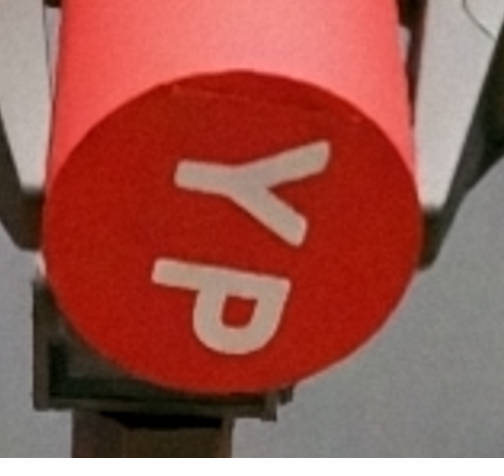

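>>> execute_actions(
  actions=[
    {"rows":[[-0.241,0.989,0.761,-0.025,0,0,0.08,0.393,0.988,0.759,-0.024,0,0,-0.16],[-0.24,0.995,0.767,-0.031,0,0,0.08,0.391,0.991,0.761,-0.028,0,0,-0.16],[-0.239,1.006,0.778,-0.041,0,0,0.08,0.386,0.997,0.763,-0.036,0,0,-0.16],[-0.238,1.022,0.793,-0.055,0,0,0.08,0.38,1.005,0.766,-0.045,0,0,-0.16],[-0.236,1.041,0.812,-0.074,0,0,0.08,0.373,1.014,0.769,-0.058,0,0,-0.16],[-0.233,1.065,0.835,-0.096,0,0,0.08,0.364,1.026,0.774,-0.073,0,0,-0.16],[-0.231,1.092,0.862,-0.121,0,0.01,0.08,0.353,1.04,0.779,-0.091,0,0,-0.16],[-0.228,1.124,0.893,-0.151,0,0.01,0.08,0.34,1.057,0.785,-0.111,0,0,-0.16],[-0.224,1.16,0.928,-0.185,0,0.01,0.08,0.326,1.075,0.792,-0.135,0,0,-0.16],[-0.22,1.199,0.966,-0.221,0,0.01,0.08,0.311,1.095,0.799,-0.16,0,0,-0.16],[-0.217,1.238,1.004,-0.258,0,0.01,0.08,0.296,1.114,0.807,-0.185,0,0,-0.16],[-0.213,1.275,1.04,-0.293,0,0.015,0.08,0.281,1.133,0.814,-0.209,0,0,-0.16],[-0.209,1.314,1.078,-0.329,0,0.017,0.08,0.266,1.153,0.821,-0.234,0,0,-0.16],[-0.206,1.353,1.116,-0.365,0,0.018,0.08,0.25,1.173,0.828,-0.259,0,0,-0.16],[-0.202,1.391,1.154,-0.401,0,0.02,0.08,0.235,1.192,0.836,-0.284,0,0,-0.16]],"steps":15},
  ],
)

>>> execute_actions(
  actions=[
    {"rows":[[-0.198,1.429,1.191,-0.436,0,0.022,0.08,0.22,1.211,0.843,-0.308,0,0,-0.16],[-0.195,1.468,1.228,-0.473,0,0.024,0.08,0.205,1.231,0.85,-0.333,0,0,-0.16],[-0.191,1.506,1.266,-0.509,0,0.026,0.08,0.19,1.251,0.858,-0.358,0,0,-0.16],[-0.187,1.545,1.304,-0.545,0,0.028,0.08,0.175,1.27,0.865,-0.383,0,0,-0.16],[-0.183,1.584,1.342,-0.582,0,0.03,0.08,0.16,1.29,0.872,-0.408,0,0,-0.16],[-0.18,1.621,1.379,-0.617,0,0.032,0.08,0.145,1.309,0.879,-0.432,0,0,-0.16],[-0.176,1.66,1.417,-0.653,0,0.034,0.08,0.13,1.329,0.887,-0.457,0,0,-0.16],[-0.172,1.699,1.454,-0.689,0,0.036,0.08,0.114,1.348,0.894,-0.482,0,0,-0.16],[-0.168,1.738,1.492,-0.725,0,0.038,0.08,0.099,1.368,0.902,-0.507,0,0,-0.16],[-0.165,1.775,1.529,-0.76,0,0.04,0.08,0.084,1.387,0.909,-0.531,0,0,-0.16],[-0.161,1.814,1.567,-0.797,0,0.042,0.08,0.069,1.407,0.916,-0.556,0,0,-0.16],[-0.157,1.853,1.605,-0.833,0,0.044,0.08,0.054,1.426,0.923,-0.581,0,0,-0.16],[-0.153,1.891,1.643,-0.869,0,0.046,0.08,0.039,1.446,0.931,-0.606,0,0,-0.16],[-0.15,1.93,1.68,-0.906,0,0.048,0.08,0.024,1.466,0.938,-0.631,0,0,-0.16],[-0.146,1.968,1.717,-0.941,0,0.05,0.08,0.009,1.485,0.945,-0.655,0,0,-0.16]],"steps":15},
  ],
)

>>> execute_actions(
  actions=[
    {"rows":[[-0.142,2.006,1.755,-0.977,0,0.052,0.08,-0.006,1.504,0.953,-0.68,0,0,-0.16],[-0.139,2.045,1.793,-1.013,0,0.053,0.08,-0.022,1.524,0.96,-0.705,0,0,-0.16],[-0.135,2.084,1.831,-1.049,0,0.055,0.08,-0.037,1.544,0.967,-0.73,0,0,-0.16],[-0.131,2.121,1.867,-1.084,0,0.057,0.08,-0.052,1.563,0.974,-0.754,0,0,-0.16],[-0.128,2.16,1.905,-1.121,0,0.059,0.08,-0.067,1.582,0.982,-0.779,0,0,-0.16],[-0.124,2.199,1.943,-1.157,0,0.061,0.08,-0.082,1.602,0.989,-0.804,0,0,-0.16],[-0.12,2.235,1.978,-1.191,0,0.063,0.08,-0.096,1.62,0.996,-0.828,0,0,-0.16],[-0.117,2.267,2.009,-1.221,0,0.065,0.08,-0.109,1.637,1.002,-0.848,0,0,-0.16],[-0.115,2.294,2.036,-1.246,0,0.066,0.08,-0.12,1.651,1.007,-0.866,0,0,-0.16],[-0.112,2.318,2.059,-1.268,0,0.067,0.08,-0.129,1.663,1.012,-0.881,0,0,-0.16],[-0.11,2.337,2.078,-1.287,0,0.068,0.08,-0.136,1.672,1.015,-0.894,0,0,-0.16],[-0.109,2.353,2.093,-1.301,0,0.069,0.08,-0.142,1.68,1.018,-0.903,0,0,-0.16],[-0.108,2.364,2.104,-1.311,0,0.07,0.08,-0.147,1.686,1.02,-0.911,0,0,-0.16],[-0.107,2.37,2.11,-1.317,0,0.07,0.08,-0.149,1.689,1.022,-0.915,0,0,-0.16],[-0.107,2.372,2.112,-1.319,0,0.07,0.08,-0.15,1.69,1.022,-0.916,0,0,-0.16]],"steps":15},
  ],
)

Scene clock: 34.07 s of 4730.00 s.
left_arm: end_effector_position=(+0.0372, +0.1258, +0.3351) grip_measured=+0.182 end_effector_quat_wxyz=(+0.673, +0.150, +0.140, -0.711) end_effector_velocity=(+0.025, -0.161, -0.079) end_effector_angular_velocity=(+0.924, -0.054, +0.086) | right_arm: end_effector_position=(+0.0389, -0.0937, +0.3127) grip_measured=-0.056 end_effector_quat_wxyz=(+0.736, -0.132, +0.153, +0.646) end_effector_velocity=(+0.140, +0.013, -0.236) end_effector_angular_velocity=(-1.022, +0.114, -0.388)
Joint positions: left_arm=[-0.228  1.148  0.916 -0.181  0.     0.002  0.048] | right_arm=[ 0.332  1.063  0.786 -0.13   0.001  0.005  0.036]
Joint velocities: left_arm=[ 0.095  0.999  0.989 -0.916  0.007  0.007  0.   ] | right_arm=[-0.403  0.535  0.144 -0.637 -0.007 -0.022 -0.   ]
Heat: left arm: hottest shoulder 35 °C (+3.5 °C/min); right arm: hottest elbow 35 °C (+3.5 °C/min).
Steps of this call (steps 1 to 87: nothing new was sent; steps 88 to 98: the first 11 steps of this action). Readings (joint positions):
88: left_arm=[-0.244 0.992 0.753 -0.026 0.000 -0.006] | right_arm=[0.398 0.991 0.772 -0.025 0.001 0.005]
89: left_arm=[-0.244 0.992 0.753 -0.026 0.000 -0.006] | right_arm=[0.397 0.991 0.772 -0.025 0.001 0.005]
91: left_arm=[-0.243 0.997 0.761 -0.036 0.000 -0.006] | right_arm=[0.393 0.991 0.772 -0.028 0.001 0.005]
95: left_arm=[-0.236 1.059 0.828 -0.098 0.000 -0.001] | right_arm=[0.368 1.014 0.775 -0.071 0.001 0.005]
98: the state above

Scene clock: 34.57 s of 4730.00 s.
left_arm: end_effector_position=(+0.0572, +0.0531, +0.2635) grip_measured=+0.182 end_effector_quat_wxyz=(+0.624, +0.333, +0.314, -0.634) end_effector_velocity=(+0.049, -0.108, -0.180) end_effector_angular_velocity=(+1.072, -0.044, +0.061) | right_arm: end_effector_position=(+0.1104, -0.1204, +0.2030) grip_measured=-0.056 end_effector_quat_wxyz=(+0.730, -0.261, +0.376, +0.508) end_effector_velocity=(+0.119, -0.112, -0.192) end_effector_angular_velocity=(-1.012, +0.382, -0.453)
Joint positions: left_arm=[-0.173  1.71   1.468 -0.708  0.     0.031  0.048] | right_arm=[ 0.109  1.349  0.892 -0.494  0.001  0.005  0.036]
Joint velocities: left_arm=[ 0.11   1.14   1.131 -1.062 -0.007  0.066  0.   ] | right_arm=[-0.452  0.574  0.217 -0.725 -0.007  0.007  0.   ]
Heat: left arm: hottest shoulder 35 °C (+3.5 °C/min); right arm: hottest elbow 35 °C (+3.5 °C/min).
Steps of this call (steps 1 to 4: the last 4 steps of your previous action; steps 5 to 15: the first 11 steps of this action). Readings (joint positions):
5: left_arm=[-0.210 1.330 1.094 -0.350 0.000 0.011] | right_arm=[0.260 1.156 0.818 -0.247 0.001 0.005]
6: left_arm=[-0.207 1.368 1.131 -0.386 0.000 0.013] | right_arm=[0.245 1.175 0.826 -0.272 0.001 0.005]
8: left_arm=[-0.199 1.445 1.206 -0.458 0.000 0.017] | right_arm=[0.215 1.214 0.841 -0.320 0.001 0.005]
12: left_arm=[-0.184 1.596 1.356 -0.601 0.000 0.025] | right_arm=[0.154 1.291 0.870 -0.420 0.001 0.005]
15: the state above

Scene clock: 35.07 s of 4730.00 s.
left_arm: end_effector_position=(+0.0823, +0.0293, +0.1619) grip_measured=+0.182 end_effector_quat_wxyz=(+0.522, +0.479, +0.474, -0.522) end_effector_velocity=(+0.040, +0.013, -0.179) end_effector_angular_velocity=(+0.827, +0.035, +0.050) | right_arm: end_effector_position=(+0.1502, -0.1929, +0.1270) grip_measured=-0.056 end_effector_quat_wxyz=(+0.648, -0.323, +0.593, +0.353) end_effector_velocity=(+0.028, -0.124, -0.085) end_effector_angular_velocity=(-0.653, +0.426, -0.312)
Joint positions: left_arm=[-0.119  2.262  2.005 -1.222  0.     0.059  0.048] | right_arm=[-0.109  1.629  0.995 -0.849  0.001  0.005  0.036]
Joint velocities: left_arm=[ 0.085  0.833  0.745 -0.74  -0.007  0.037 -0.   ] | right_arm=[-0.32   0.403  0.129 -0.505 -0.007 -0.007 -0.   ]
Heat: left arm: hottest shoulder 35 °C (+3.4 °C/min); right arm: hottest elbow 35 °C (+3.4 °C/min).
Steps of this call (steps 1 to 4: the last 4 steps of your previous action; steps 5 to 15: the first 11 steps of this action). Readings (joint positions):
5: left_arm=[-0.154 1.901 1.657 -0.888 0.000 0.041] | right_arm=[0.034 1.446 0.929 -0.618 0.001 0.005]
6: left_arm=[-0.151 1.939 1.694 -0.924 0.000 0.043] | right_arm=[0.019 1.465 0.936 -0.642 0.001 0.005]
8: left_arm=[-0.143 2.016 1.769 -0.996 0.000 0.046] | right_arm=[-0.012 1.504 0.951 -0.692 0.001 0.005]
12: left_arm=[-0.128 2.167 1.917 -1.136 0.000 0.054] | right_arm=[-0.072 1.581 0.979 -0.790 0.001 0.005]
15: the state above

>>> execute_actions(
  actions=[
    {"rows":[[-0.107,2.372,2.112,-1.319,0,0.07,0.08,-0.15,1.692,1.02,-0.912,0,0,-0.16],[-0.107,2.372,2.112,-1.319,0,0.07,0.08,-0.15,1.698,1.015,-0.901,0,0,-0.16],[-0.107,2.372,2.112,-1.319,0,0.07,0.08,-0.15,1.707,1.007,-0.884,0,0,-0.16],[-0.107,2.372,2.112,-1.319,0,0.07,0.08,-0.15,1.718,0.997,-0.864,0,0,-0.16],[-0.107,2.372,2.112,-1.319,0,0.07,0.08,-0.15,1.73,0.986,-0.842,0,0,-0.16],[-0.107,2.372,2.112,-1.319,0,0.07,0.08,-0.15,1.742,0.975,-0.82,0,0,-0.16],[-0.107,2.372,2.112,-1.319,0,0.07,0.08,-0.15,1.754,0.964,-0.797,0,0,-0.16],[-0.107,2.372,2.112,-1.319,0,0.07,0.08,-0.15,1.765,0.954,-0.776,0,0,-0.16],[-0.107,2.372,2.112,-1.319,0,0.07,0.08,-0.15,1.775,0.945,-0.756,0,0,-0.16],[-0.107,2.372,2.112,-1.319,0,0.07,0.08,-0.15,1.784,0.937,-0.74,0,0,-0.16],[-0.107,2.372,2.112,-1.319,0,0.07,0.08,-0.15,1.791,0.931,-0.727,0,0,-0.16],[-0.107,2.372,2.112,-1.319,0,0.07,0.08,-0.15,1.795,0.926,-0.717,0,0,-0.16],[-0.107,2.372,2.112,-1.319,0,0.07,0.08,-0.15,1.798,0.923,-0.71,0,0,-0.16],[-0.107,2.372,2.112,-1.319,0,0.07,0.08,-0.15,1.8,0.921,-0.706,0,0,-0.16],[-0.107,2.372,2.112,-1.319,0,0.07,0.08,-0.15,1.8,0.921,-0.705,0,0,-0.16]],"steps":15},
  ],
)

>>> execute_actions(
  actions=[
    {"steps":8},
  ],
  pictures=true,
)

Scene clock: 35.87 s of 4730.00 s.
left_arm: end_effector_position=(+0.0870, +0.0307, +0.1448) grip_measured=+0.182 end_effector_quat_wxyz=(+0.500, +0.499, +0.500, -0.500) end_effector_velocity=(-0.002, +0.004, +0.004) end_effector_angular_velocity=(+0.012, +0.008, +0.005) | right_arm: end_effector_position=(+0.1572, -0.2014, +0.0858) grip_measured=-0.056 end_effector_quat_wxyz=(+0.629, -0.326, +0.625, +0.327) end_effector_velocity=(-0.016, -0.023, -0.142) end_effector_angular_velocity=(-0.114, +0.088, -0.010)
Joint positions: left_arm=[-0.108  2.357  2.103 -1.316  0.     0.064  0.048] | right_arm=[-0.146  1.756  0.961 -0.769  0.001  0.005  0.036]
Joint velocities: left_arm=[-0.002 -0.007  0.002 -0.022  0.007 -0.007 -0.   ] | right_arm=[-0.002  0.315 -0.276  0.447 -0.007  0.007 -0.   ]
Heat: left arm: hottest shoulder 36 °C (+5.0 °C/min); right arm: hottest elbow 35 °C (+3.3 °C/min).
Steps of this call (steps 1 to 4: the last 4 steps of your previous action; steps 5 to 13: the robot went on to your last target; steps 14 to 24: the first 11 steps of this action). Readings (joint positions):
14: left_arm=[-0.108 2.357 2.103 -1.315 0.000 0.064] | right_arm=[-0.146 1.676 1.016 -0.912 0.001 0.005]
15: left_arm=[-0.108 2.357 2.103 -1.316 0.000 0.064] | right_arm=[-0.146 1.677 1.016 -0.912 0.001 0.005]
17: left_arm=[-0.108 2.357 2.103 -1.316 0.000 0.064] | right_arm=[-0.146 1.685 1.015 -0.896 0.001 0.005]
21: left_arm=[-0.108 2.357 2.103 -1.316 0.000 0.064] | right_arm=[-0.146 1.721 0.991 -0.824 0.001 0.005]
24: the state above

Scene clock: 36.13 s of 4730.00 s.
left_arm: end_effector_position=(+0.0870, +0.0307, +0.1448) grip_measured=+0.182 end_effector_quat_wxyz=(+0.500, +0.499, +0.500, -0.500) end_effector_velocity=(-0.000, +0.002, +0.000) end_effector_angular_velocity=(+0.008, -0.007, +0.005) | right_arm: end_effector_position=(+0.1569, -0.2018, +0.0721) grip_measured=-0.056 end_effector_quat_wxyz=(+0.629, -0.326, +0.625, +0.327) end_effector_velocity=(+0.009, +0.006, +0.000) end_effector_angular_velocity=(+0.030, -0.047, +0.005)
Joint positions: left_arm=[-0.108  2.357  2.103 -1.316  0.     0.064  0.048] | right_arm=[-0.146  1.785  0.932 -0.711  0.001  0.005  0.036]
Joint velocities: left_arm=[-0.002 -0.002 -0.002 -0.007 -0.007 -0.007 -0.   ] | right_arm=[-0.002 -0.002 -0.002  0.051  0.022 -0.007 -0.   ]
Heat: left arm: hottest shoulder 36 °C (+5.0 °C/min); right arm: hottest elbow 35 °C (+3.3 °C/min).
Kept back: nothing.
Steps of this call (steps 1 to 4: the last 4 steps of your previous action; steps 5 to 8: the robot went on to your last target). Readings (joint positions):
1: left_arm=[-0.108 2.357 2.103 -1.316 0.000 0.064] | right_arm=[-0.146 1.765 0.952 -0.755 0.001 0.005]
2: left_arm=[-0.108 2.357 2.103 -1.316 0.000 0.064] | right_arm=[-0.146 1.772 0.945 -0.743 0.001 0.005]
4: left_arm=[-0.108 2.357 2.103 -1.316 0.000 0.064] | right_arm=[-0.146 1.782 0.936 -0.725 0.001 0.005]
8: the state above
camera_calibration (this result's frames):
cam_left_wrist: T_world_to_cam=[[-0.998228, -0.0577853, 0.0141881, 0.0895207], [-0.0498835, 0.942715, 0.329849, -0.0419269], [-0.0324357, 0.328557, -0.943927, 0.203402], [0, 0, 0, 1]] pos_world=[0.0938681, -0.022131, 0.204556]
cam_right_wrist: T_world_to_cam=[[0.846412, -0.531089, -0.0391191, -0.223144], [-0.491231, -0.807028, 0.327718, -0.0751578], [-0.205618, -0.258168, -0.943966, 0.129268], [0, 0, 0, 1]] pos_world=[0.178532, -0.145791, 0.137926]

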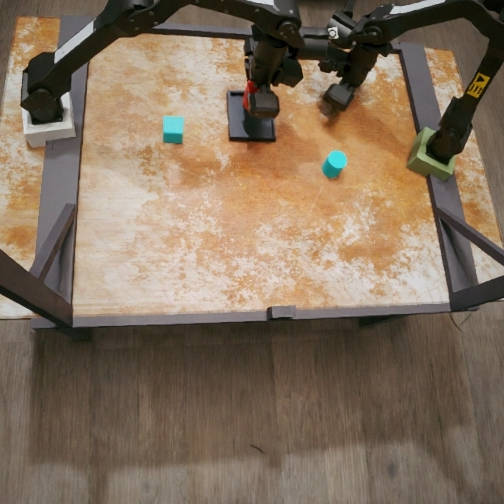

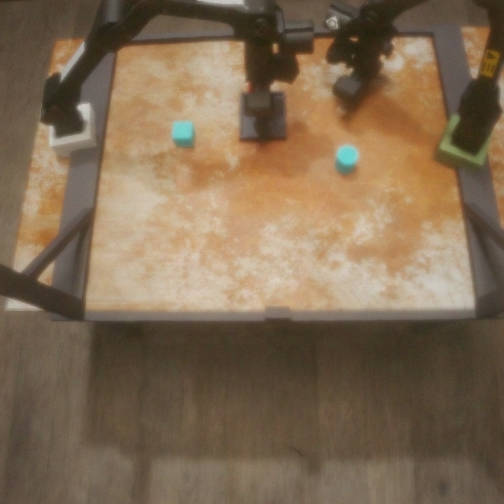

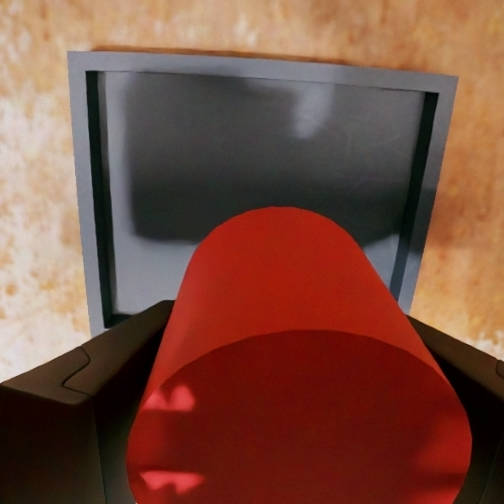

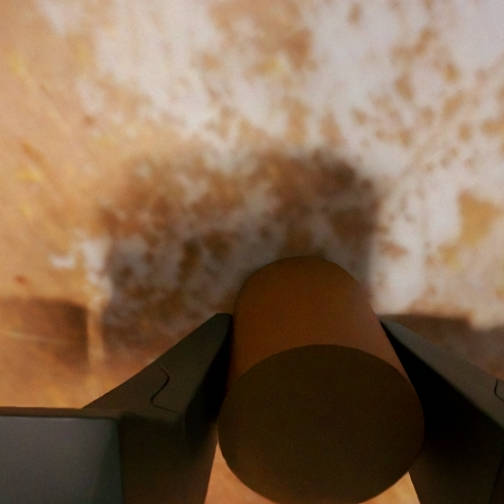

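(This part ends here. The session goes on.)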